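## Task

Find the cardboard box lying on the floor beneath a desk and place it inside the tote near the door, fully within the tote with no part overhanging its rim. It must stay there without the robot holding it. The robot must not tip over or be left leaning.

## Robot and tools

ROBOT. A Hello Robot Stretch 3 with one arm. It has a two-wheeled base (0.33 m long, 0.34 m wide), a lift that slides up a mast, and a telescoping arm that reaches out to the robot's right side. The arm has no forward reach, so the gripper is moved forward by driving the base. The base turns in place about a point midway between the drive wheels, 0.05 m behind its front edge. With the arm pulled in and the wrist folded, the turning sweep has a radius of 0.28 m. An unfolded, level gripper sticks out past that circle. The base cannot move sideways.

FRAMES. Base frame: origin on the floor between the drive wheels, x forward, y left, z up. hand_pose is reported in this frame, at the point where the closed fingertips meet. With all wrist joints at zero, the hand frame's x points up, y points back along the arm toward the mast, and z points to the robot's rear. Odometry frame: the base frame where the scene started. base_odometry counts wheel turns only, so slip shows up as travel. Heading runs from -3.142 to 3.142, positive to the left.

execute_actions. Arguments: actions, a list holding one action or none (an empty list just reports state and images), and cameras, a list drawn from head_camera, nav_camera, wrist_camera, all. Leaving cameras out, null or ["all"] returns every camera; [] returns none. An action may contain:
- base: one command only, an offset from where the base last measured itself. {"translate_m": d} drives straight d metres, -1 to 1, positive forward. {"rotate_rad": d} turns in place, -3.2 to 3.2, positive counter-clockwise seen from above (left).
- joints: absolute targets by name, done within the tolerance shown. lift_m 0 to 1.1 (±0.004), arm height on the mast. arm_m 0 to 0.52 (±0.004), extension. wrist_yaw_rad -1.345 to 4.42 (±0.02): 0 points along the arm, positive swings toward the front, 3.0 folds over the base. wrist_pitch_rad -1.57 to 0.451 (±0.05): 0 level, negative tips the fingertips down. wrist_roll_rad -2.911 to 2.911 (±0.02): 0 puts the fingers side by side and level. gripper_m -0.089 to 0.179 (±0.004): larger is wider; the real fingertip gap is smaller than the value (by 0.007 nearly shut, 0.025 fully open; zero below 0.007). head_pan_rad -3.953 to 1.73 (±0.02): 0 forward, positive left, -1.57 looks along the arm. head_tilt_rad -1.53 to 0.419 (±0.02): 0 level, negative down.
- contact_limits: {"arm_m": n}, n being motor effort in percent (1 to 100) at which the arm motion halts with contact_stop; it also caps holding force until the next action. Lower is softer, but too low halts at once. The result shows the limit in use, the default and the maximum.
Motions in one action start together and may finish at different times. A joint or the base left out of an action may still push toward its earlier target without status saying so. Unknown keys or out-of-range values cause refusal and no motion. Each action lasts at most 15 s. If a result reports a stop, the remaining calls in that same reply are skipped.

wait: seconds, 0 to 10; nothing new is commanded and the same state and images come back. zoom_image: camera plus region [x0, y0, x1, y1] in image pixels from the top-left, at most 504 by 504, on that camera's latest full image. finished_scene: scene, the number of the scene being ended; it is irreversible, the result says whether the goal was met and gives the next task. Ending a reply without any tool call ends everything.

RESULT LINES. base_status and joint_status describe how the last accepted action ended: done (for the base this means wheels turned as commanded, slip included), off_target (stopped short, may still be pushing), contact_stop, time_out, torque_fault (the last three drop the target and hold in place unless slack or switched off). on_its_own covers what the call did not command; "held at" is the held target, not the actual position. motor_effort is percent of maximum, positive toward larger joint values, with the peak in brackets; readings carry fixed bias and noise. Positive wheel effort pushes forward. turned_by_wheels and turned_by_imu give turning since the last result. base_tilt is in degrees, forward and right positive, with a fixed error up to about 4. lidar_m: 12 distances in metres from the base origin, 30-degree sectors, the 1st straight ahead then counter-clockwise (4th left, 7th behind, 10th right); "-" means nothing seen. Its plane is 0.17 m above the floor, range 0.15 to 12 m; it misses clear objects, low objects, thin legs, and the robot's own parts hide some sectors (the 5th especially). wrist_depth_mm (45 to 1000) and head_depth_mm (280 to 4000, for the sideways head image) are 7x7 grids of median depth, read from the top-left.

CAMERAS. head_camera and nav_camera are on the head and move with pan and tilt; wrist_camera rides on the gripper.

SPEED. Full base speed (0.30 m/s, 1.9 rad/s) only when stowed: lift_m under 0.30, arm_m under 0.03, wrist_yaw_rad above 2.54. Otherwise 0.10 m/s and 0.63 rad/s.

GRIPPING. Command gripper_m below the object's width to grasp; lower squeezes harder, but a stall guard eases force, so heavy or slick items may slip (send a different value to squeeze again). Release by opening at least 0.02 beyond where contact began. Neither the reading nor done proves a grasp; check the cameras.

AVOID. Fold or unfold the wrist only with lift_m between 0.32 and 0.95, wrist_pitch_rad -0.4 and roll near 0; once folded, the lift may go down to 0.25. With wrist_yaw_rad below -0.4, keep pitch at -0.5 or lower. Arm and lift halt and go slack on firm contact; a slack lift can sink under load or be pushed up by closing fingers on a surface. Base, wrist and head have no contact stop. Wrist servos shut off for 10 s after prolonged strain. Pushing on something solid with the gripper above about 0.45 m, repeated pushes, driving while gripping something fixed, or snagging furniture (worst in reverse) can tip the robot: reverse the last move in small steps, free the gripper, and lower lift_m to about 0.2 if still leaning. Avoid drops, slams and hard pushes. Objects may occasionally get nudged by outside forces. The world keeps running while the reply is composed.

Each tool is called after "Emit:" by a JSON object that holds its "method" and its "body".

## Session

Emit:
{"method": "execute_actions", "body": {"actions": []}}

Scene clock: 0.00 s.
base_odometry: x=+0.000 y=+0.000 heading=+0.000 (m, m, rad; odometry frame)
turned_by_wheels: +0.000 (rad since the last result)
turned_by_imu: +0.000 (rad since the last result)
base_tilt: forward=-0.5 right=-0.2 (deg)
lidar_m: 1.33 1.07 1.06 1.16 1.71 1.69 0.85 0.68 0.67 0.73 1.12 1.74
head_depth_mm: 1903 1974 1966 1970 1951 1936 1808 / 1877 2101 2146 2146 2043 1999 1879 / 1831 1986 2016 2082 2138 2189 1947 / 1630 1664 1699 1753 1781 1829 1809 / 1420 1442 1474 1503 1540 1551 1585 / 1248 1275 1311 1336 1343 1369 1398 / 1125 1141 1166 1180 1196 1217 1237
base_status: not commanded
joint_positions: lift_m=+0.554 arm_m=-0.003 wrist_yaw_rad=+2.797 wrist_pitch_rad=-0.381 wrist_roll_rad=-0.004 gripper_m=+0.037 head_pan_rad=-0.018 head_tilt_rad=+0.006
joint_status: not commanded
motor_effort: left_wheel=+0 right_wheel=-1 lift_m=+28 arm_m=+0 wrist_yaw_rad=+0 wrist_pitch_rad=+8 wrist_roll_rad=+0 gripper_m=+0 head_pan_rad=+0 head_tilt_rad=+2 (%)
hand_pose: x=+0.0561 y=+0.0730 z=+0.5753 quat_wxyz=(+0.251, +0.705, +0.014, +0.663) (m; base frame)
wrist_depth_mm: - - - - 925 895 807 / - - - - - 922 874 / - - - - - - 921 / - - - - - - - / - - - - - - - / 818 844 - 831 891 804 844 / 709 - 719 717 721 713 727
pictures: head_camera (sideways: a quarter turn clockwise sets it upright), nav_camera (sideways: a quarter turn counterclockwise sets it upright), wrist_camera
Images, in order (width x height): head_camera 896x504, nav_camera 672x504, wrist_camera 644x364.

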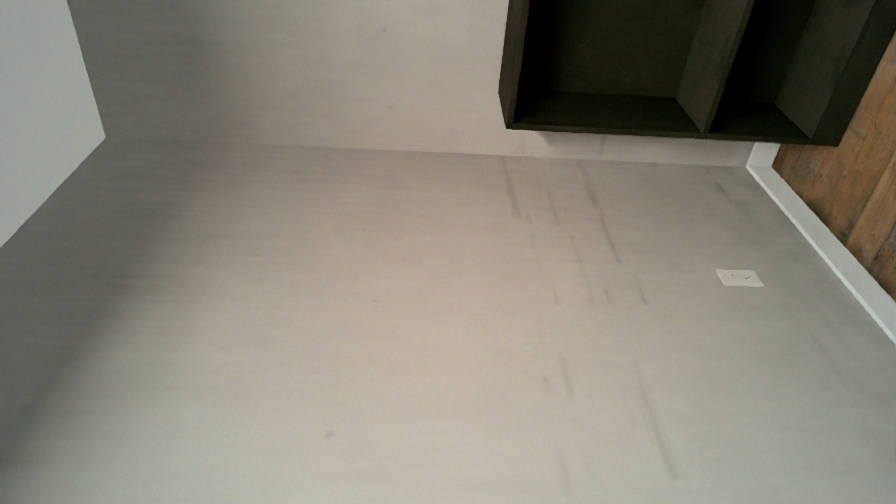

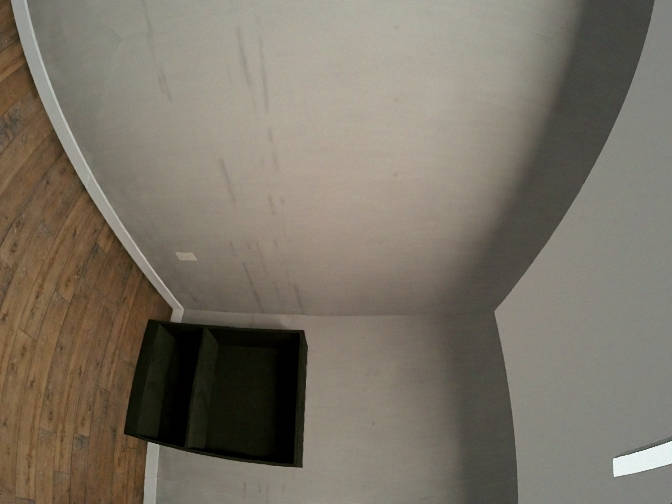

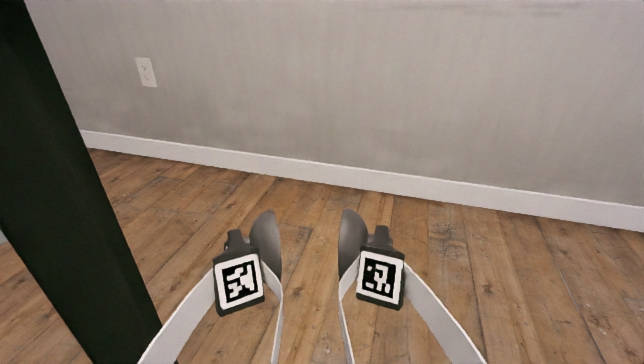

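Emit:
{"method": "execute_actions", "body": {"actions": [{"base": {"rotate_rad": -0.32}, "joints": {"lift_m": 0.29, "wrist_yaw_rad": 2.9, "wrist_pitch_rad": -0.4, "arm_m": 0.0, "head_pan_rad": -3.2, "head_tilt_rad": -0.7}}], "cameras": ["head_camera", "nav_camera"]}}

Scene clock: 28.53 s.
base_odometry: x=+0.000 y=+0.000 heading=-0.320 (m, m, rad; odometry frame)
turned_by_wheels: -0.320 (rad since the last result)
turned_by_imu: -0.314 (rad since the last result)
base_tilt: forward=-0.5 right=-0.3 (deg)
lidar_m: 1.87 1.18 1.06 1.07 1.30 1.69 1.68 0.75 0.67 0.68 0.82 1.59
head_depth_mm: 1357 1530 1737 1876 1548 1319 1140 / 1398 1585 1805 1917 1561 1323 1139 / 1464 1651 1894 1911 1546 1319 1157 / 1499 1743 1976 1883 1538 1301 1172 / 1552 1782 2091 1856 1525 1302 1121 / 1616 1870 2124 1856 1522 1291 1113 / 1668 1929 2178 1796 1389 1281 1114
base_status: done
joint_positions: lift_m=+0.290 arm_m=+0.000 wrist_yaw_rad=+2.898 wrist_pitch_rad=-0.413 wrist_roll_rad=-0.004 gripper_m=+0.037 head_pan_rad=-3.193 head_tilt_rad=-0.691
joint_status: all done
motor_effort: left_wheel=+2(6) right_wheel=-4(7) lift_m=+21(26) arm_m=+2(7) wrist_yaw_rad=+1(3) wrist_pitch_rad=+7(7) wrist_roll_rad=+0(0) gripper_m=+1(1) head_pan_rad=-4(46) head_tilt_rad=-5(46) (%)
hand_pose: x=+0.0330 y=+0.0737 z=+0.3041 quat_wxyz=(+0.228, +0.703, +0.061, +0.671) (m; base frame)
wrist_depth_mm: - - - - 959 969 927 / - - - - - - - / - - - - - - - / 739 - 744 758 769 773 755 / 605 - 621 617 612 614 624 / 498 485 - 507 527 503 508 / 445 - - 444 429 437 429
pictures: head_camera (sideways: a quarter turn clockwise sets it upright), nav_camera (sideways: a quarter turn counterclockwise sets it upright)
Images, in order (width x height): head_camera 896x504, nav_camera 672x504.

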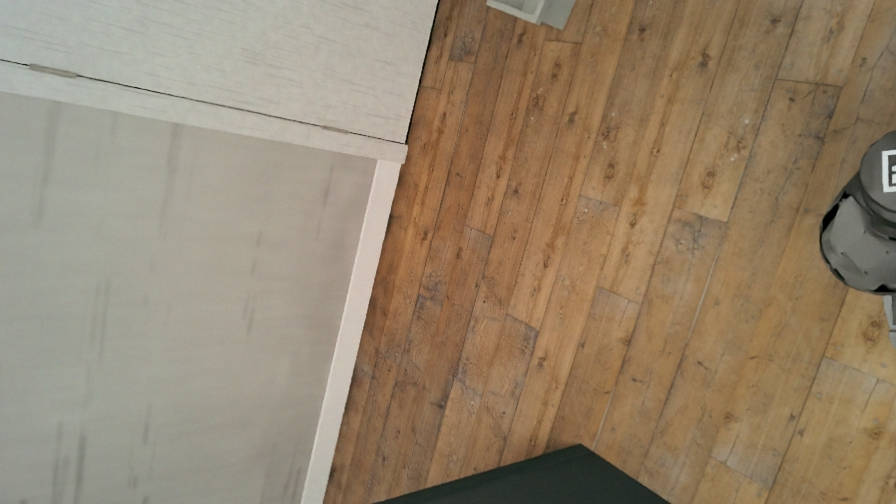

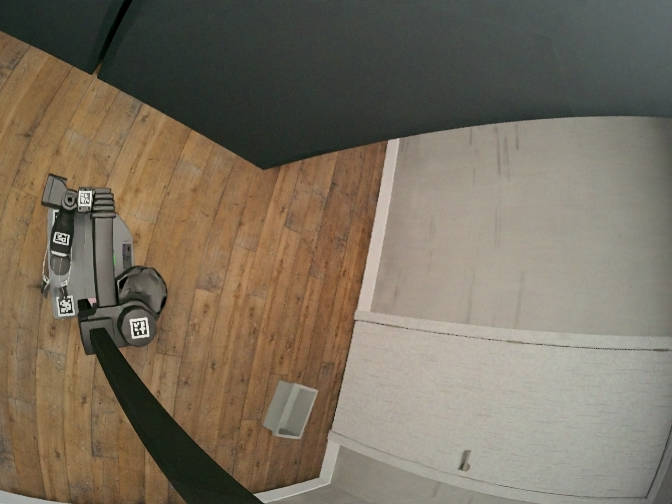

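Emit:
{"method": "execute_actions", "body": {"actions": [{"base": {"translate_m": -1.0}, "joints": {"head_pan_rad": -2.1, "head_tilt_rad": -0.7}}], "cameras": ["head_camera", "nav_camera"]}}

Scene clock: 48.13 s.
base_odometry: x=-0.949 y=+0.314 heading=-0.320 (m, m, rad; odometry frame)
turned_by_wheels: +0.000 (rad since the last result)
turned_by_imu: -0.002 (rad since the last result)
base_tilt: forward=-0.5 right=-0.3 (deg)
lidar_m: 2.47 1.55 1.40 1.37 0.83 0.76 0.77 0.94 1.80 0.39 0.41 0.79
head_depth_mm: 1349 1384 1464 1519 1490 1323 1141 / 1706 1821 1879 1837 1560 1316 1138 / 2324 2499 2359 1905 1544 1308 1132 / 2864 3174 2410 1894 1537 1309 1129 / 2847 3135 2390 1852 1529 1289 1117 / 2650 3061 2371 1883 1520 1289 1116 / 2667 2964 2364 1793 954 881 916
base_status: done
joint_positions: lift_m=+0.290 arm_m=+0.000 wrist_yaw_rad=+2.899 wrist_pitch_rad=-0.413 wrist_roll_rad=-0.004 gripper_m=+0.037 head_pan_rad=-2.107 head_tilt_rad=-0.692
joint_status: all done
motor_effort: left_wheel=+3(7) right_wheel=-4(11) lift_m=+21(22) arm_m=+2(2) wrist_yaw_rad=+2(2) wrist_pitch_rad=+7(6) wrist_roll_rad=+0(0) gripper_m=+1(0) head_pan_rad=+4(46) head_tilt_rad=-4(6) (%)
hand_pose: x=+0.0329 y=+0.0737 z=+0.3040 quat_wxyz=(+0.228, +0.703, +0.061, +0.671) (m; base frame)
wrist_depth_mm: - - - - - - - / - - - - - - - / 739 - 797 - - - - / 740 - 776 772 758 763 775 / 596 - 621 608 620 611 601 / 502 480 - 496 526 502 511 / 444 - - 438 431 433 433
pictures: head_camera (sideways: a quarter turn clockwise sets it upright), nav_camera (sideways: a quarter turn counterclockwise sets it upright)
Images, in order (width x height): head_camera 896x504, nav_camera 672x504.

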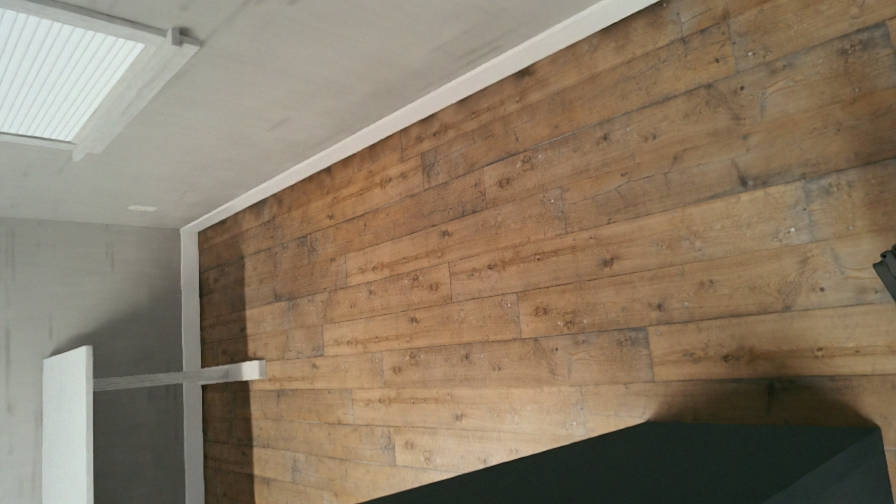

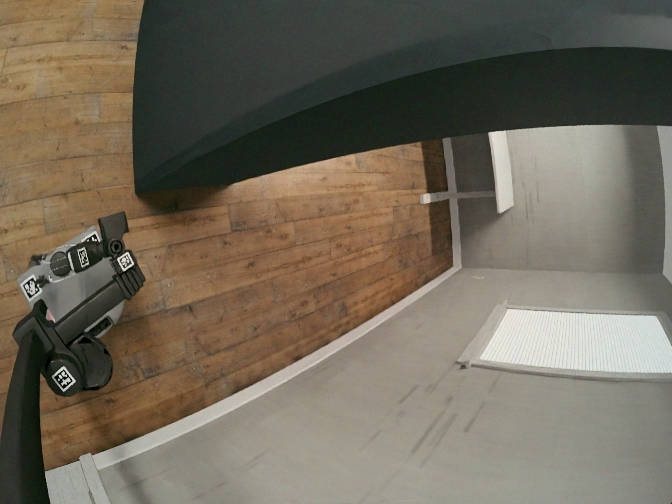

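Emit:
{"method": "execute_actions", "body": {"actions": [{"base": {"rotate_rad": -2.235}, "joints": {"head_pan_rad": 0.3, "head_tilt_rad": -0.9}}], "cameras": ["nav_camera"]}}

Scene clock: 56.97 s.
base_odometry: x=-0.949 y=+0.314 heading=-2.555 (m, m, rad; odometry frame)
turned_by_wheels: -2.235 (rad since the last result)
turned_by_imu: -2.195 (rad since the last result)
base_tilt: forward=-0.5 right=-0.3 (deg)
lidar_m: 1.44 0.42 0.39 0.63 2.94 1.66 1.40 1.40 0.89 0.76 0.77 0.87
head_depth_mm: 2142 2100 1831 1603 1394 1230 1099 / 2818 2253 1869 1603 1371 1224 1095 / 2823 2256 1852 1582 1377 1214 1097 / 2794 2235 1855 1581 1371 1212 1083 / 2813 2222 1822 1568 1355 1206 1097 / 2766 2139 917 957 993 1160 1094 / 565 582 596 613 728 1140 1075
base_status: done
joint_positions: lift_m=+0.290 arm_m=+0.000 wrist_yaw_rad=+2.899 wrist_pitch_rad=-0.413 wrist_roll_rad=-0.004 gripper_m=+0.037 head_pan_rad=+0.293 head_tilt_rad=-0.889
joint_status: all done
motor_effort: left_wheel=+3(11) right_wheel=-4(11) lift_m=+22(21) arm_m=+2(3) wrist_yaw_rad=+2(1) wrist_pitch_rad=+7(6) wrist_roll_rad=+0(0) gripper_m=+1(1) head_pan_rad=+3(48) head_tilt_rad=-7(28) (%)
hand_pose: x=+0.0329 y=+0.0736 z=+0.3040 quat_wxyz=(+0.228, +0.703, +0.061, +0.671) (m; base frame)
wrist_depth_mm: - - 926 557 400 397 556 / - - - 615 419 460 - / - - 951 668 459 534 - / 767 - 746 696 506 653 778 / 608 - 627 608 567 612 614 / 506 489 - 495 519 506 501 / 439 - - 450 434 430 443
pictures: nav_camera (sideways: a quarter turn counterclockwise sets it upright)
Images, in order (width x height): nav_camera 672x504.

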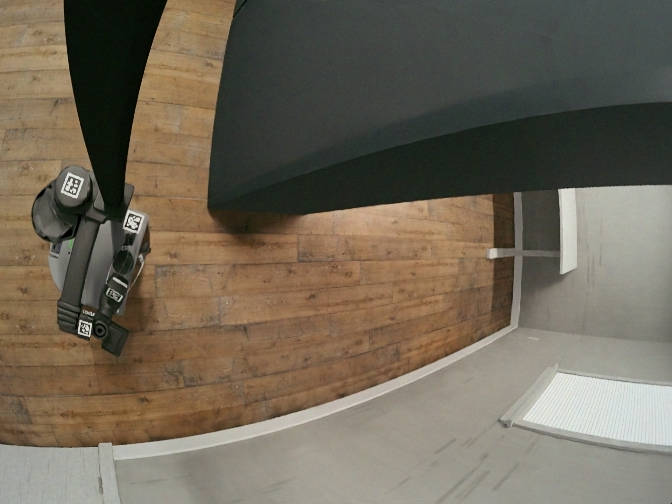

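Emit:
{"method": "execute_actions", "body": {"actions": [{"base": {"translate_m": 1.0}, "joints": {"head_pan_rad": 1.0, "head_tilt_rad": -0.5}}], "cameras": ["head_camera", "nav_camera"]}}

Scene clock: 71.87 s.
base_odometry: x=-1.782 y=-0.240 heading=-2.555 (m, m, rad; odometry frame)
turned_by_wheels: +0.000 (rad since the last result)
turned_by_imu: +0.005 (rad since the last result)
base_tilt: forward=-0.5 right=-0.2 (deg)
lidar_m: 0.88 2.00 2.49 2.85 0.52 0.56 2.36 1.02 0.56 0.47 0.47 0.53
head_depth_mm: 2069 2258 2128 2446 1877 1475 1233 / 2237 2428 2604 2453 1846 1477 1225 / 2414 2538 2896 2437 1831 1467 1213 / 2639 2818 3062 2388 1812 1463 1219 / 2883 3100 3328 2407 1797 1447 1209 / 3160 3521 3483 2373 1793 1441 1205 / 3153 3400 3428 2330 1774 1433 1195
base_status: done
joint_positions: lift_m=+0.290 arm_m=+0.000 wrist_yaw_rad=+2.899 wrist_pitch_rad=-0.414 wrist_roll_rad=-0.004 gripper_m=+0.037 head_pan_rad=+0.993 head_tilt_rad=-0.507
joint_status: all done
motor_effort: left_wheel=+3(10) right_wheel=-4(8) lift_m=+22(22) arm_m=+2(2) wrist_yaw_rad=+1(2) wrist_pitch_rad=+7(6) wrist_roll_rad=+0(0) gripper_m=+1(0) head_pan_rad=+4(47) head_tilt_rad=+4(34) (%)
hand_pose: x=+0.0329 y=+0.0736 z=+0.3040 quat_wxyz=(+0.228, +0.703, +0.061, +0.671) (m; base frame)
wrist_depth_mm: - - - - - - - / - - - - - - - / 842 - - - - - - / 574 - 756 750 775 750 779 / 492 - 627 604 639 619 609 / 484 487 - 507 521 508 504 / 439 - - 443 435 433 434
pictures: head_camera (sideways: a quarter turn clockwise sets it upright), nav_camera (sideways: a quarter turn counterclockwise sets it upright)
Images, in order (width x height): head_camera 896x504, nav_camera 672x504.

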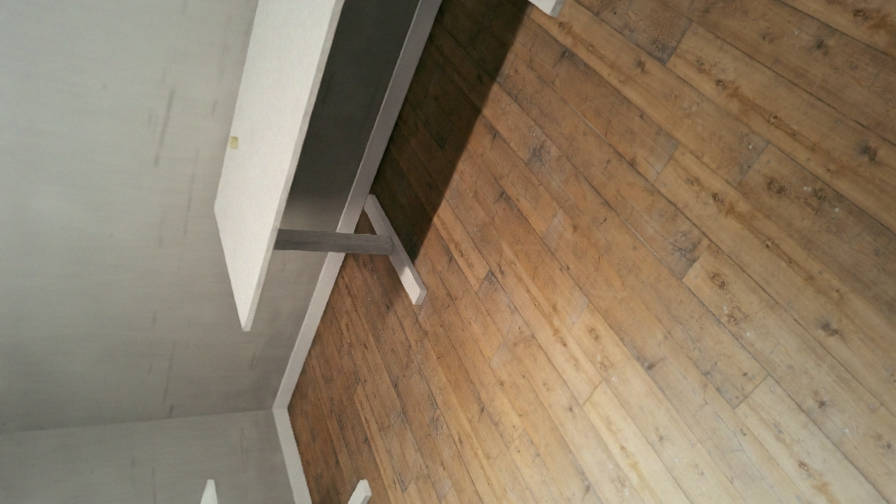

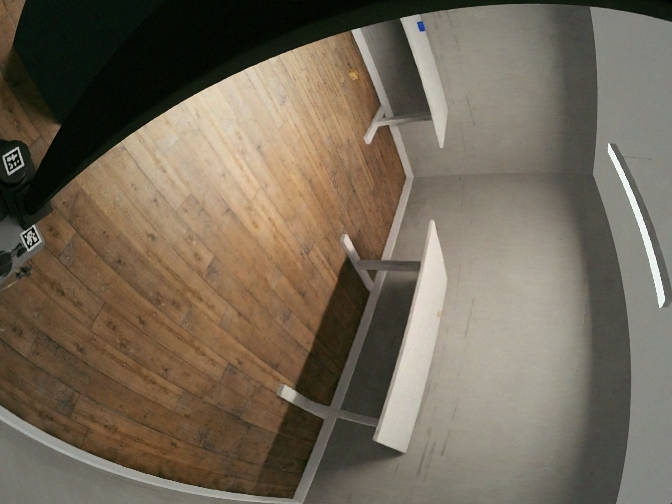

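Emit:
{"method": "execute_actions", "body": {"actions": [{"base": {"rotate_rad": 1.62}, "joints": {"head_pan_rad": 0.0, "head_tilt_rad": -0.6}}], "cameras": ["head_camera"]}}

Scene clock: 83.60 s.
base_odometry: x=-1.782 y=-0.240 heading=-0.935 (m, m, rad; odometry frame)
turned_by_wheels: +1.620 (rad since the last result)
turned_by_imu: +1.592 (rad since the last result)
base_tilt: forward=-0.5 right=-0.2 (deg)
lidar_m: 3.17 0.52 0.57 2.35 0.95 0.54 0.47 0.47 0.54 0.94 2.00 2.50
head_depth_mm: 3040 3496 2973 2182 1719 1399 1183 / 3001 3263 2943 2173 1690 1389 1180 / 2911 3240 2975 2136 1684 1385 1173 / 2841 3173 2912 2140 1668 1377 1166 / 2755 3085 2910 2086 1652 1366 1160 / 2679 2899 2800 2074 1645 1358 1154 / 2599 2601 1865 1547 1503 1264 1006
base_status: done
joint_positions: lift_m=+0.290 arm_m=+0.000 wrist_yaw_rad=+2.899 wrist_pitch_rad=-0.414 wrist_roll_rad=-0.004 gripper_m=+0.037 head_pan_rad=+0.007 head_tilt_rad=-0.593
joint_status: all done
motor_effort: left_wheel=-3(7) right_wheel=+2(11) lift_m=+22(21) arm_m=+2(2) wrist_yaw_rad=+1(1) wrist_pitch_rad=+7(7) wrist_roll_rad=+0(0) gripper_m=+1(1) head_pan_rad=-4(47) head_tilt_rad=-5(18) (%)
hand_pose: x=+0.0329 y=+0.0736 z=+0.3040 quat_wxyz=(+0.228, +0.703, +0.061, +0.671) (m; base frame)
wrist_depth_mm: - - - - 593 453 935 / - - - - 639 490 - / - - - - 667 507 867 / 740 - 753 756 715 562 706 / 601 - 626 608 616 598 620 / 491 477 - 503 533 508 501 / 446 - - 444 428 440 434
pictures: head_camera (sideways: a quarter turn clockwise sets it upright)
Images, in order (width x height): head_camera 896x504.

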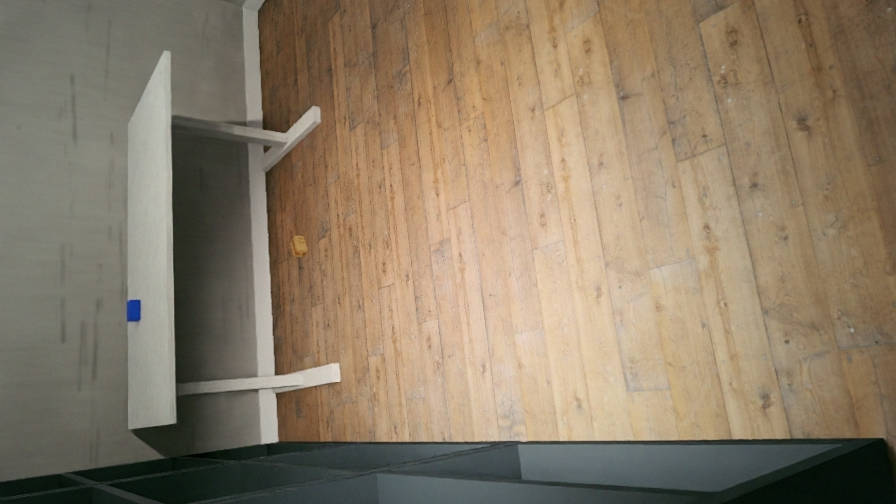

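Emit:
{"method": "execute_actions", "body": {"actions": [{"base": {"translate_m": 1.0}}], "cameras": ["head_camera"]}}

Emit:
{"method": "execute_actions", "body": {"actions": [{"base": {"translate_m": 1.0}, "joints": {"head_tilt_rad": -0.9}}], "cameras": ["head_camera", "nav_camera"]}}

Scene clock: 99.77 s.
base_odometry: x=-1.188 y=-1.044 heading=-0.935 (m, m, rad; odometry frame)
turned_by_wheels: +0.000 (rad since the last result)
turned_by_imu: +0.005 (rad since the last result)
base_tilt: forward=-0.5 right=-0.3 (deg)
lidar_m: 2.19 1.41 0.58 0.82 0.87 0.60 1.43 1.43 1.66 1.83 1.79 2.21
head_depth_mm: 2153 2321 2716 2197 1710 1392 1181 / 2099 2158 2558 2178 1705 1385 1176 / 2035 2115 2567 2149 1684 1377 1171 / 1987 2062 2506 2128 1667 1367 1166 / 1941 2045 2489 2121 1639 1377 1164 / 1886 2009 2398 2086 1641 1360 1156 / 1860 1942 2287 2045 1643 1342 1150
base_status: done
joint_positions: lift_m=+0.290 arm_m=+0.000 wrist_yaw_rad=+2.899 wrist_pitch_rad=-0.414 wrist_roll_rad=-0.004 gripper_m=+0.037 head_pan_rad=+0.007 head_tilt_rad=-0.593
joint_status: not commanded
motor_effort: left_wheel=-3(7) right_wheel=+2(8) lift_m=+22(21) arm_m=+2(2) wrist_yaw_rad=+1(1) wrist_pitch_rad=+7(7) wrist_roll_rad=+0(0) gripper_m=+1(0) head_pan_rad=-3(4) head_tilt_rad=-4(4) (%)
hand_pose: x=+0.0328 y=+0.0736 z=+0.3040 quat_wxyz=(+0.228, +0.703, +0.061, +0.671) (m; base frame)
wrist_depth_mm: - 728 826 719 588 - - / - 791 901 771 667 - - / 726 832 820 781 800 924 - / 618 - 598 664 766 793 774 / 493 - 555 610 619 607 604 / 458 483 - 507 519 507 496 / 438 - - 444 435 436 433
pictures: head_camera (sideways: a quarter turn clockwise sets it upright)
Images, in order (width x height): head_camera 896x504.

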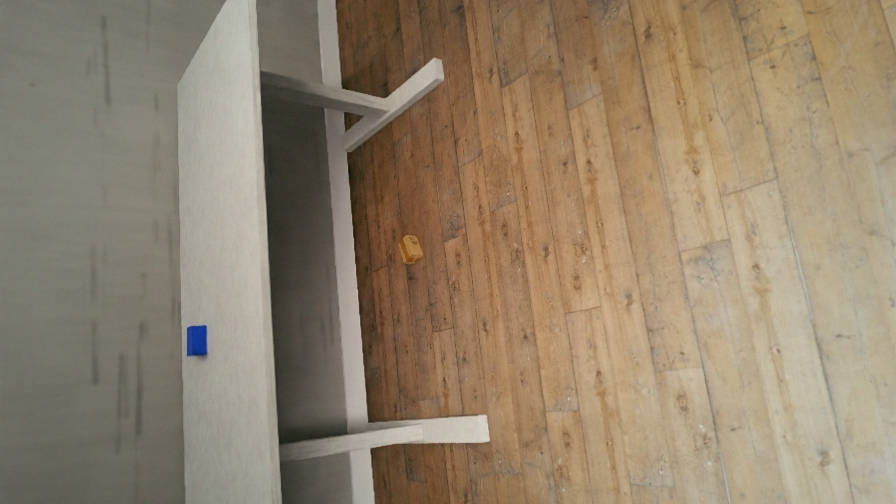

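Scene clock: 104.93 s.
base_odometry: x=-0.594 y=-1.849 heading=-0.935 (m, m, rad; odometry frame)
turned_by_wheels: +0.000 (rad since the last result)
turned_by_imu: +0.004 (rad since the last result)
base_tilt: forward=-0.6 right=-0.3 (deg)
lidar_m: 1.37 0.99 0.78 0.78 0.92 0.82 1.56 2.40 2.16 1.48 1.90 1.25
head_depth_mm: 1257 1013 899 1590 1383 1228 1099 / 1235 1003 871 1595 1389 1221 1095 / 1208 992 859 1591 1369 1215 1094 / 1185 977 830 1557 1375 1205 1095 / 1173 975 823 1552 1365 1205 1094 / 1141 967 798 1557 1358 1201 1076 / 1123 963 793 1535 1338 1191 1075
base_status: done
joint_positions: lift_m=+0.290 arm_m=+0.000 wrist_yaw_rad=+2.899 wrist_pitch_rad=-0.414 wrist_roll_rad=-0.004 gripper_m=+0.037 head_pan_rad=+0.007 head_tilt_rad=-0.889
joint_status: all done
motor_effort: left_wheel=-3(8) right_wheel=+2(9) lift_m=+22(21) arm_m=+2(2) wrist_yaw_rad=+2(1) wrist_pitch_rad=+7(7) wrist_roll_rad=+0(0) gripper_m=+1(0) head_pan_rad=-4(4) head_tilt_rad=-6(34) (%)
hand_pose: x=+0.0328 y=+0.0736 z=+0.3040 quat_wxyz=(+0.228, +0.703, +0.061, +0.671) (m; base frame)
wrist_depth_mm: - 944 - 789 - - 954 / - - - 887 - - - / 751 833 826 924 - 894 - / 626 - 766 769 757 753 755 / 583 - 634 595 621 608 613 / 498 479 - 499 527 508 510 / 443 - - 443 434 431 440
pictures: head_camera (sideways: a quarter turn clockwise sets it upright), nav_camera (sideways: a quarter turn counterclockwise sets it upright)
Images, in order (width x height): head_camera 896x504, nav_camera 672x504.

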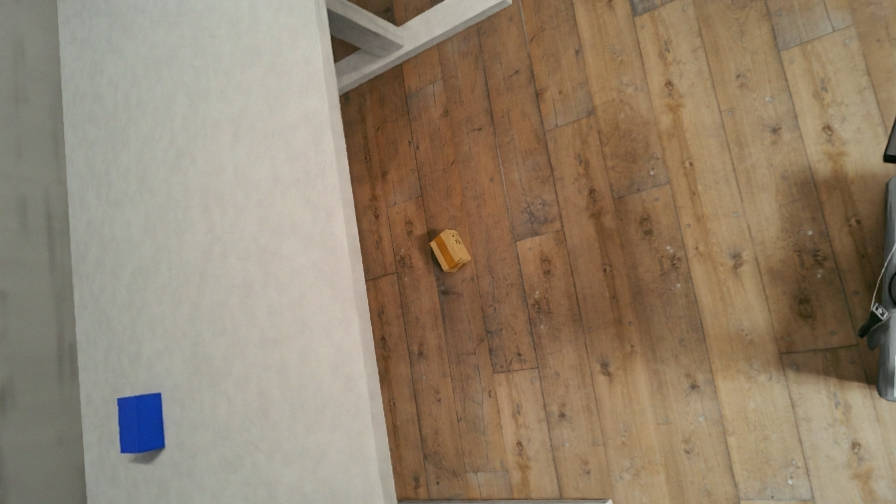

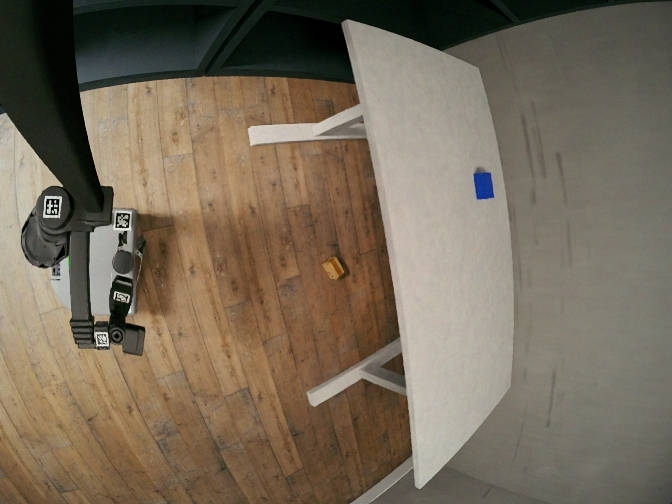

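Emit:
{"method": "zoom_image", "body": {"camera": "head_camera", "region": [400, 210, 500, 290]}}

Region (400, 210, 500, 290) of head_camera's 896x504 image, scaled by 5.040, with more detail than that image has; it fills the top 403 rows of this view, and the rest is white.

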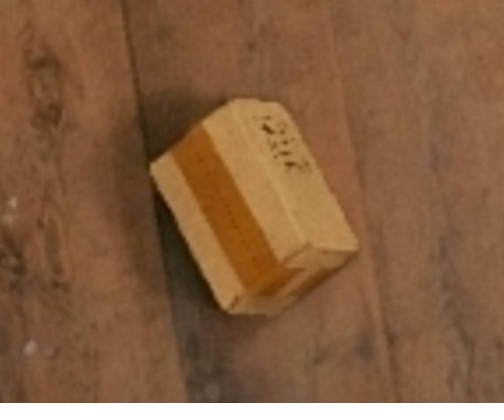

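Emit:
{"method": "execute_actions", "body": {"actions": [{"base": {"translate_m": 0.32}, "joints": {"lift_m": 0.296, "head_pan_rad": -1.57, "head_tilt_rad": -1.0}}], "cameras": []}}

Emit:
{"method": "execute_actions", "body": {"actions": [{"base": {"rotate_rad": 1.658}, "joints": {"lift_m": 0.33, "wrist_yaw_rad": 0.0, "gripper_m": 0.15, "arm_m": 0.3}}]}}

Scene clock: 149.43 s.
base_odometry: x=-0.404 y=-2.106 heading=-0.935 (m, m, rad; odometry frame)
turned_by_wheels: +0.000 (rad since the last result)
turned_by_imu: +0.002 (rad since the last result)
base_tilt: forward=-0.5 right=-0.2 (deg)
lidar_m: 1.06 1.06 0.75 0.76 1.21 1.08 1.87 2.71 2.11 1.50 1.82 0.99
head_depth_mm: 1128 1972 1704 1489 1328 1192 1087 / 1417 1881 1685 1480 1327 1199 1100 / 1785 1913 1681 1475 1320 1223 - / 1751 1944 1656 1455 1307 - - / 1704 1889 1669 1465 1304 1182 1090 / 1668 1854 1651 1440 1297 1168 1071 / 1621 1855 1640 1449 1293 1170 1066
base_status: done
joint_positions: lift_m=+0.296 arm_m=+0.000 wrist_yaw_rad=+2.899 wrist_pitch_rad=-0.414 wrist_roll_rad=-0.004 gripper_m=+0.037 head_pan_rad=-1.564 head_tilt_rad=-0.988
joint_status: all done
motor_effort: left_wheel=-3(8) right_wheel=+2(10) lift_m=+36(37) arm_m=+2(2) wrist_yaw_rad=+2(1) wrist_pitch_rad=+7(7) wrist_roll_rad=+0(0) gripper_m=+1(0) head_pan_rad=-4(47) head_tilt_rad=-7(20) (%)
hand_pose: x=+0.0328 y=+0.0736 z=+0.3093 quat_wxyz=(+0.228, +0.703, +0.061, +0.671) (m; base frame)
wrist_depth_mm: - 830 - - - 895 781 / - - - - - - 825 / 813 830 853 961 912 981 830 / 685 - 758 728 758 779 764 / 606 - 633 612 621 607 643 / 498 491 - 512 526 516 513 / 441 - - 449 436 440 442
pictures: none
No camera images: the call's "cameras" was empty. Leave "cameras" out to get every camera's image.

Scene clock: 152.87 s.
base_odometry: x=-0.404 y=-2.106 heading=+0.723 (m, m, rad; odometry frame)
turned_by_wheels: +1.658 (rad since the last result)
turned_by_imu: +1.633 (rad since the last result)
base_tilt: forward=-0.5 right=-0.2 (deg)
lidar_m: 0.76 1.22 1.08 1.87 2.71 1.50 1.53 1.83 0.98 1.06 0.77 0.76
head_depth_mm: 989 866 745 666 1334 1197 1094 / 977 857 739 649 1322 1199 1104 / 963 850 737 648 1321 1210 - / 952 846 726 643 1289 1210 - / 947 841 724 639 1290 1183 1074 / 937 803 721 636 1265 1173 1064 / 920 809 714 633 1259 1165 1071
base_status: done
joint_positions: lift_m=+0.330 arm_m=+0.300 wrist_yaw_rad=+0.001 wrist_pitch_rad=-0.414 wrist_roll_rad=-0.004 gripper_m=+0.150 head_pan_rad=-1.564 head_tilt_rad=-0.988
joint_status: all done
motor_effort: left_wheel=-2(7) right_wheel=+1(8) lift_m=+35(36) arm_m=+3(7) wrist_yaw_rad=+0(1) wrist_pitch_rad=+7(7) wrist_roll_rad=+0(0) gripper_m=+1(99) head_pan_rad=-4(4) head_tilt_rad=-7(7) (%)
hand_pose: x=-0.0212 y=-0.6696 z=+0.3433 quat_wxyz=(+0.694, +0.146, -0.690, -0.145) (m; base frame)
wrist_depth_mm: 409 430 453 486 510 545 582 / 440 462 487 524 546 590 641 / 478 503 531 581 622 666 736 / 522 565 601 635 676 711 797 / 552 576 639 656 666 692 641 / 549 - 539 549 545 - 558 / 464 475 463 472 475 471 484
pictures: head_camera (sideways: a quarter turn clockwise sets it upright), nav_camera (sideways: a quarter turn counterclockwise sets it upright), wrist_camera
Images, in order (width x height): head_camera 896x504, nav_camera 672x504, wrist_camera 644x364.

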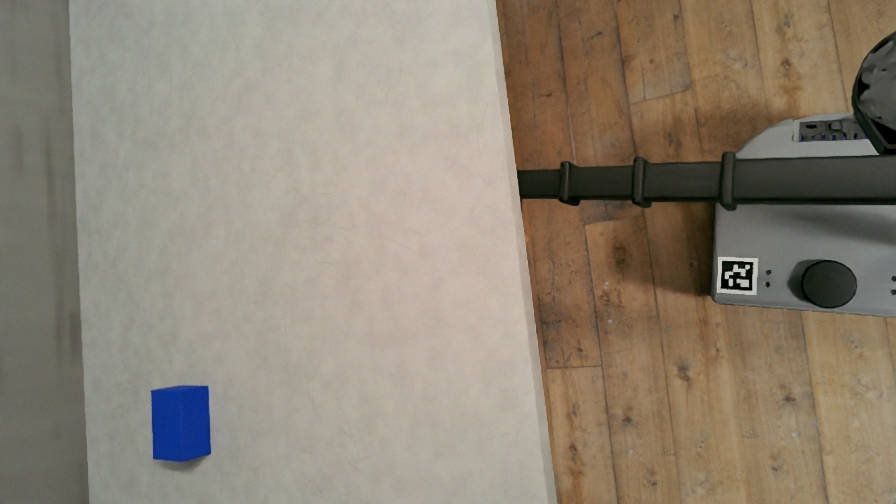

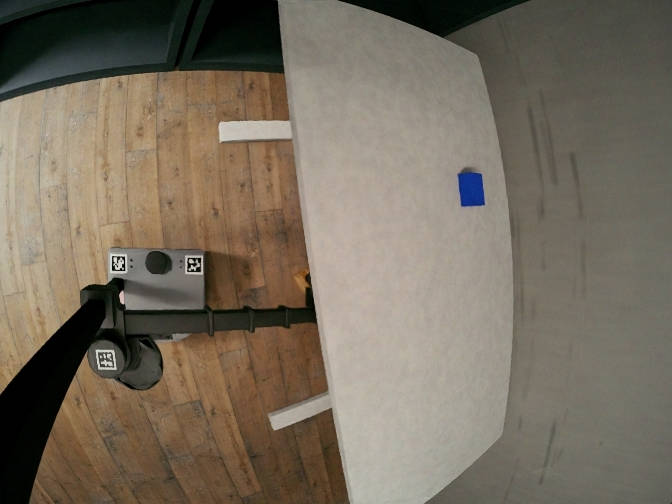

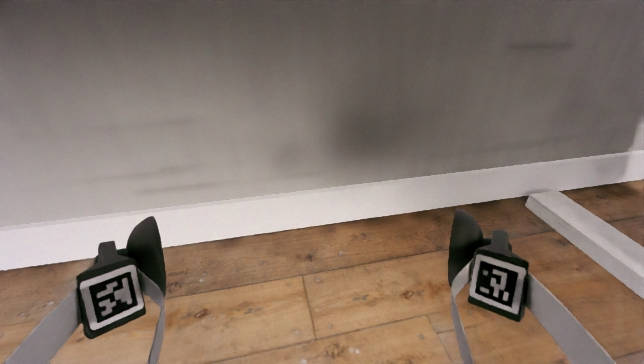

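Emit:
{"method": "execute_actions", "body": {"actions": [{"joints": {"lift_m": 0.22, "arm_m": 0.43, "wrist_pitch_rad": -1.29, "wrist_yaw_rad": -1.05}}], "cameras": ["wrist_camera"]}}

Scene clock: 159.23 s.
base_odometry: x=-0.404 y=-2.106 heading=+0.723 (m, m, rad; odometry frame)
turned_by_wheels: +0.000 (rad since the last result)
turned_by_imu: +0.001 (rad since the last result)
base_tilt: forward=-0.5 right=-0.2 (deg)
lidar_m: 0.76 1.22 1.08 1.87 2.72 1.50 1.53 1.83 0.99 1.06 0.77 0.75
head_depth_mm: 984 867 744 665 1331 1198 1088 / 977 864 739 650 1326 1196 1102 / 961 850 734 646 1308 1207 - / 957 846 731 642 1295 1210 - / 947 840 726 639 1296 1177 1081 / 938 803 720 633 1262 1170 1074 / 920 805 715 631 1256 1170 1066
base_status: not commanded
joint_positions: lift_m=+0.220 arm_m=+0.430 wrist_yaw_rad=-1.048 wrist_pitch_rad=-1.288 wrist_roll_rad=-0.004 gripper_m=+0.150 head_pan_rad=-1.564 head_tilt_rad=-0.988
joint_status: all done
motor_effort: left_wheel=-2(2) right_wheel=+1(1) lift_m=+21(34) arm_m=+2(1) wrist_yaw_rad=-1(1) wrist_pitch_rad=-1(5) wrist_roll_rad=+0(0) gripper_m=+1(1) head_pan_rad=-3(3) head_tilt_rad=-7(7) (%)
hand_pose: x=-0.0634 y=-0.5986 z=+0.1063 quat_wxyz=(+0.278, +0.086, -0.701, -0.651) (m; base frame)
wrist_depth_mm: 277 280 287 293 294 297 300 / 273 275 278 286 287 290 297 / 268 270 275 281 282 285 294 / 263 267 266 223 277 282 284 / 257 261 264 217 271 277 278 / 253 - 259 263 263 - 273 / 248 249 254 257 260 264 269
pictures: wrist_camera
Images, in order (width x height): wrist_camera 644x364.

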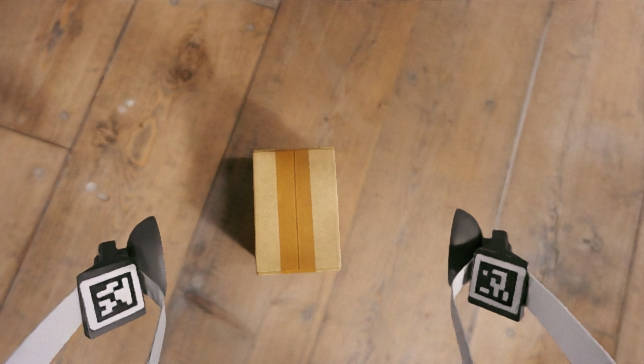

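Emit:
{"method": "execute_actions", "body": {"actions": [{"joints": {"lift_m": 0.136, "arm_m": 0.438, "wrist_pitch_rad": -1.2, "gripper_m": 0.125}}], "cameras": ["wrist_camera"]}}

Scene clock: 184.40 s.
base_odometry: x=-0.404 y=-2.106 heading=+0.723 (m, m, rad; odometry frame)
turned_by_wheels: +0.000 (rad since the last result)
turned_by_imu: +0.001 (rad since the last result)
base_tilt: forward=-0.5 right=-0.3 (deg)
lidar_m: 0.76 1.22 1.08 1.87 2.72 1.51 1.52 1.83 0.99 1.06 0.77 0.76
head_depth_mm: 986 864 743 663 1338 1200 1096 / 972 856 740 649 1328 1196 1102 / 963 851 733 644 1320 1204 - / 951 843 730 642 1296 1219 - / 948 837 724 638 1286 1182 1077 / 938 799 719 636 1267 1180 1069 / 923 805 718 631 1256 1170 1066
base_status: not commanded
joint_positions: lift_m=+0.136 arm_m=+0.438 wrist_yaw_rad=-1.048 wrist_pitch_rad=-1.209 wrist_roll_rad=-0.004 gripper_m=+0.125 head_pan_rad=-1.564 head_tilt_rad=-0.988
joint_status: all done
motor_effort: left_wheel=-2(2) right_wheel=+2(1) lift_m=+21(21) arm_m=+2(7) wrist_yaw_rad=-1(1) wrist_pitch_rad=+5(3) wrist_roll_rad=+0(0) gripper_m=+0(91) head_pan_rad=-4(4) head_tilt_rad=-7(7) (%)
hand_pose: x=-0.0806 y=-0.6165 z=+0.0269 quat_wxyz=(+0.304, +0.058, -0.704, -0.639) (m; base frame)
wrist_depth_mm: 209 210 215 219 220 224 226 / 203 203 207 210 212 215 219 / 195 197 200 202 205 209 212 / 189 192 190 144 199 201 203 / 182 185 184 140 191 194 198 / 178 - 158 136 186 189 191 / - 174 173 132 181 182 186
pictures: wrist_camera
Images, in order (width x height): wrist_camera 644x364.

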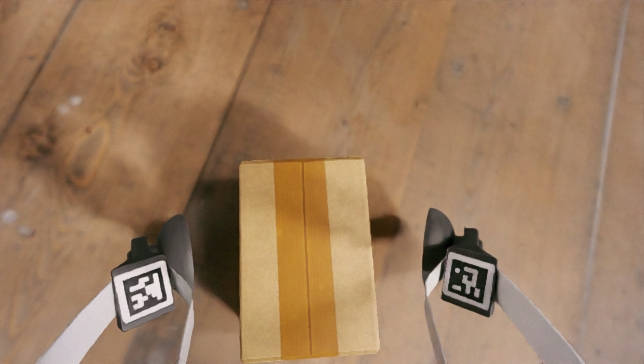

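Well centered. Grip.

Emit:
{"method": "execute_actions", "body": {"actions": [{"joints": {"gripper_m": 0.012}}], "cameras": ["wrist_camera"]}}

Scene clock: 190.40 s.
base_odometry: x=-0.404 y=-2.106 heading=+0.723 (m, m, rad; odometry frame)
turned_by_wheels: +0.000 (rad since the last result)
turned_by_imu: +0.001 (rad since the last result)
base_tilt: forward=-0.5 right=-0.3 (deg)
lidar_m: 0.76 1.22 1.08 1.87 2.72 1.50 1.53 1.83 0.98 1.06 0.77 0.76
head_depth_mm: 985 864 745 665 1334 1200 1094 / 975 858 738 653 1332 1202 1100 / 960 851 735 645 1322 1206 - / 955 846 729 641 1288 1210 - / 945 836 725 639 1292 1181 1082 / 933 802 720 636 1265 1178 1071 / 920 811 715 633 1260 1171 1066
base_status: not commanded
joint_positions: lift_m=+0.136 arm_m=+0.438 wrist_yaw_rad=-1.048 wrist_pitch_rad=-1.209 wrist_roll_rad=-0.004 gripper_m=+0.013 head_pan_rad=-1.564 head_tilt_rad=-0.988
joint_status: all done
motor_effort: left_wheel=-2(2) right_wheel=+1(2) lift_m=+21(21) arm_m=+3(3) wrist_yaw_rad=-1(0) wrist_pitch_rad=+4(4) wrist_roll_rad=+0(0) gripper_m=-23(100) head_pan_rad=-4(4) head_tilt_rad=-8(7) (%)
hand_pose: x=-0.0806 y=-0.6165 z=+0.0269 quat_wxyz=(+0.304, +0.058, -0.704, -0.639) (m; base frame)
wrist_depth_mm: 208 212 214 218 221 225 227 / 201 204 206 209 213 215 218 / 195 197 199 202 204 209 212 / 188 190 190 141 198 201 204 / 182 184 136 136 191 194 197 / 178 180 130 132 183 190 190 / 172 174 173 128 180 183 185
pictures: wrist_camera
Images, in order (width x height): wrist_camera 644x364.

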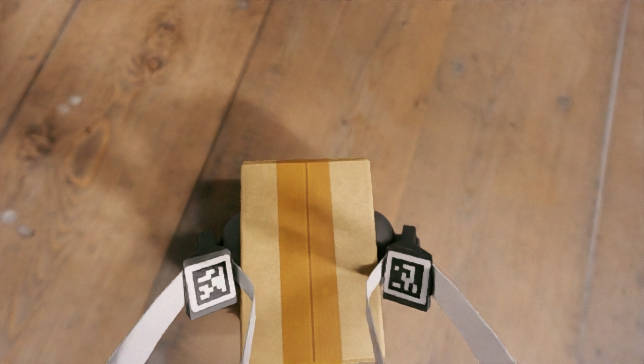

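Emit:
{"method": "execute_actions", "body": {"actions": [{"joints": {"lift_m": 0.34, "wrist_pitch_rad": -0.55, "wrist_yaw_rad": 0.8, "arm_m": 0.2}}], "cameras": ["head_camera", "wrist_camera"]}}

Scene clock: 202.17 s.
base_odometry: x=-0.404 y=-2.106 heading=+0.723 (m, m, rad; odometry frame)
turned_by_wheels: +0.000 (rad since the last result)
turned_by_imu: +0.001 (rad since the last result)
base_tilt: forward=-0.5 right=-0.2 (deg)
lidar_m: 0.76 1.22 1.08 1.87 2.72 1.50 1.53 1.83 0.98 1.06 0.77 0.75
head_depth_mm: 987 865 744 664 1334 1208 1091 / 976 860 740 649 1329 1196 1104 / 964 849 732 646 1321 1204 - / 955 848 729 644 1277 1210 - / 948 837 729 638 1291 1181 1078 / 935 799 719 636 1269 1174 1076 / 923 806 715 632 1257 1168 1067
base_status: not commanded
joint_positions: lift_m=+0.340 arm_m=+0.200 wrist_yaw_rad=+0.799 wrist_pitch_rad=-0.577 wrist_roll_rad=-0.004 gripper_m=+0.013 head_pan_rad=-1.564 head_tilt_rad=-0.988
joint_status: all done
motor_effort: left_wheel=-2(3) right_wheel=+2(2) lift_m=+37(38) arm_m=-3(6) wrist_yaw_rad=+1(2) wrist_pitch_rad=+14(14) wrist_roll_rad=+0(0) gripper_m=-22(23) head_pan_rad=-4(3) head_tilt_rad=-7(7) (%)
hand_pose: x=+0.1231 y=-0.4860 z=+0.3184 quat_wxyz=(+0.704, +0.449, -0.545, +0.079) (m; base frame)
wrist_depth_mm: 900 425 859 709 595 517 463 / 811 461 911 766 652 557 490 / 680 535 766 803 708 605 526 / 650 598 600 141 685 647 570 / 536 542 137 136 556 557 563 / 459 488 131 132 469 493 497 / 420 418 399 128 433 434 434
pictures: head_camera (sideways: a quarter turn clockwise sets it upright), wrist_camera
Images, in order (width x height): head_camera 896x504, wrist_camera 644x364.

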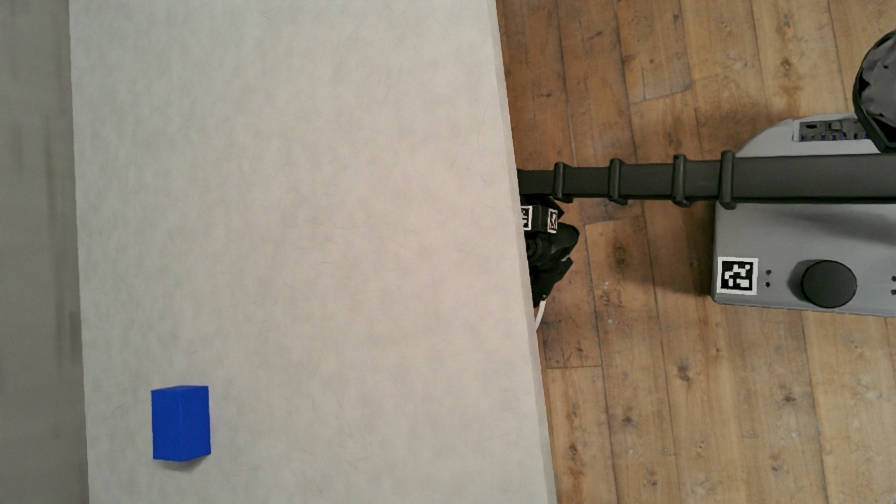

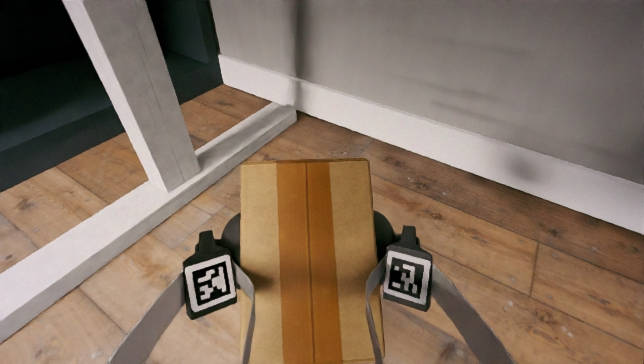

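Emit:
{"method": "execute_actions", "body": {"actions": [{"base": {"rotate_rad": 1.598}, "joints": {"wrist_yaw_rad": 2.7, "wrist_pitch_rad": -0.38, "arm_m": 0.0, "lift_m": 0.325, "head_pan_rad": 0.0, "head_tilt_rad": -0.9}}]}}

Emit:
{"method": "execute_actions", "body": {"actions": [{"joints": {"lift_m": 0.293}}], "cameras": []}}

Scene clock: 258.73 s.
base_odometry: x=-0.404 y=-2.106 heading=+2.321 (m, m, rad; odometry frame)
turned_by_wheels: +1.598 (rad since the last result)
turned_by_imu: +1.575 (rad since the last result)
base_tilt: forward=-0.5 right=-0.3 (deg)
lidar_m: 1.87 2.36 1.50 1.82 1.83 0.98 1.06 0.76 0.76 0.76 1.22 1.08
head_depth_mm: 1563 1921 1755 1548 1380 1223 1099 / 2519 2041 1832 1578 1388 1226 1097 / 2492 2213 1822 1580 1370 1217 1090 / 2499 2201 1832 1548 1365 1210 1090 / 2439 2173 1807 1537 1351 1205 781 / 2366 2158 1782 1537 1343 1199 1085 / 2369 2132 1780 1527 1339 1188 1069
base_status: done
joint_positions: lift_m=+0.325 arm_m=+0.000 wrist_yaw_rad=+2.698 wrist_pitch_rad=-0.409 wrist_roll_rad=-0.004 gripper_m=+0.013 head_pan_rad=-0.007 head_tilt_rad=-0.902
joint_status: all done
motor_effort: left_wheel=-3(8) right_wheel=+3(8) lift_m=+22(33) arm_m=-3(3) wrist_yaw_rad=+2(3) wrist_pitch_rad=+15(17) wrist_roll_rad=+0(0) gripper_m=-22(22) head_pan_rad=+4(48) head_tilt_rad=+2(14) (%)
hand_pose: x=+0.0755 y=+0.0584 z=+0.3399 quat_wxyz=(+0.293, +0.705, -0.011, +0.645) (m; base frame)
wrist_depth_mm: - - - - - - - / - - - - - - - / - - - - - - - / 817 807 742 141 808 820 837 / 686 633 137 136 650 658 665 / - 559 131 132 516 551 555 / - - 127 128 468 470 471
pictures: head_camera (sideways: a quarter turn clockwise sets it upright), nav_camera (sideways: a quarter turn counterclockwise sets it upright), wrist_camera
Images, in order (width x height): head_camera 896x504, nav_camera 672x504, wrist_camera 644x364.

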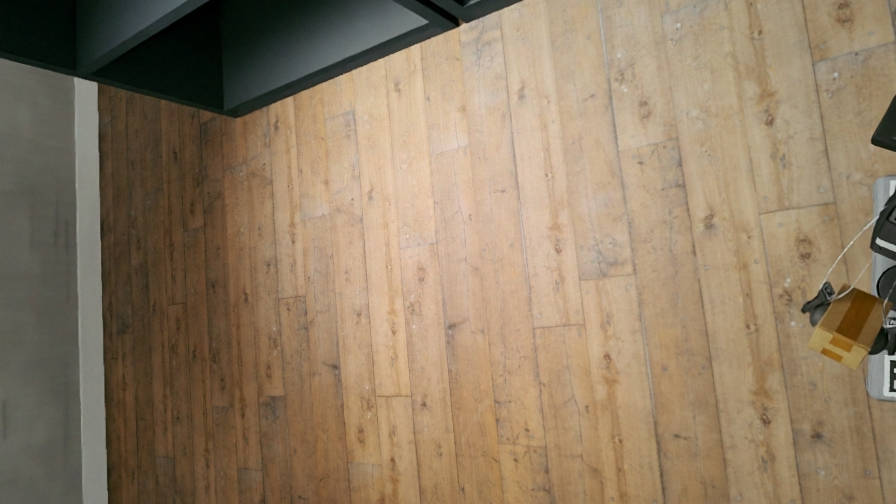

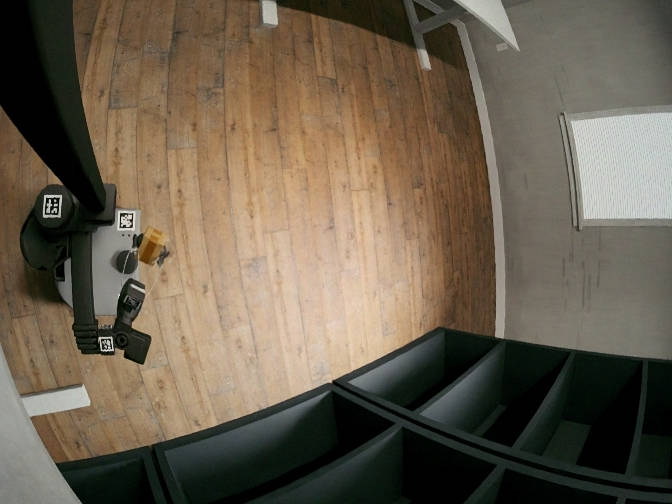

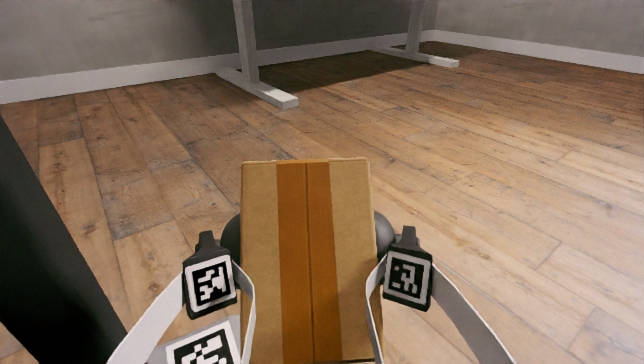

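Scene clock: 259.80 s.
base_odometry: x=-0.404 y=-2.106 heading=+2.321 (m, m, rad; odometry frame)
turned_by_wheels: +0.000 (rad since the last result)
turned_by_imu: +0.000 (rad since the last result)
base_tilt: forward=-0.5 right=-0.2 (deg)
lidar_m: 1.87 2.36 1.50 1.82 1.82 0.98 1.06 0.76 0.76 0.76 1.22 1.08
head_depth_mm: 1566 1938 1746 1549 1377 1231 1096 / 2527 2055 1827 1583 1373 1214 1097 / 2507 2224 1834 1568 1361 1209 1087 / 2448 2202 1808 1569 1353 1210 1090 / 2396 2178 1807 1555 1352 1204 809 / 2386 2158 1793 1518 1338 1195 1079 / 2363 2127 1780 1550 1335 1194 1066
base_status: not commanded
joint_positions: lift_m=+0.293 arm_m=+0.000 wrist_yaw_rad=+2.698 wrist_pitch_rad=-0.409 wrist_roll_rad=-0.004 gripper_m=+0.013 head_pan_rad=-0.007 head_tilt_rad=-0.902
joint_status: all done
motor_effort: left_wheel=-3(3) right_wheel=+3(3) lift_m=+23(22) arm_m=-2(2) wrist_yaw_rad=+1(2) wrist_pitch_rad=+15(15) wrist_roll_rad=+0(0) gripper_m=-23(22) head_pan_rad=+4(4) head_tilt_rad=+1(1) (%)
hand_pose: x=+0.0755 y=+0.0584 z=+0.3079 quat_wxyz=(+0.293, +0.705, -0.011, +0.645) (m; base frame)
wrist_depth_mm: - - - - - - - / - - - - - - - / - - - - - - - / 762 772 687 141 765 777 777 / 624 605 136 137 605 619 621 / - 538 131 132 477 509 524 / - - 127 128 435 436 443
pictures: none
No camera images: the call's "cameras" was empty. Leave "cameras" out to get every camera's image.


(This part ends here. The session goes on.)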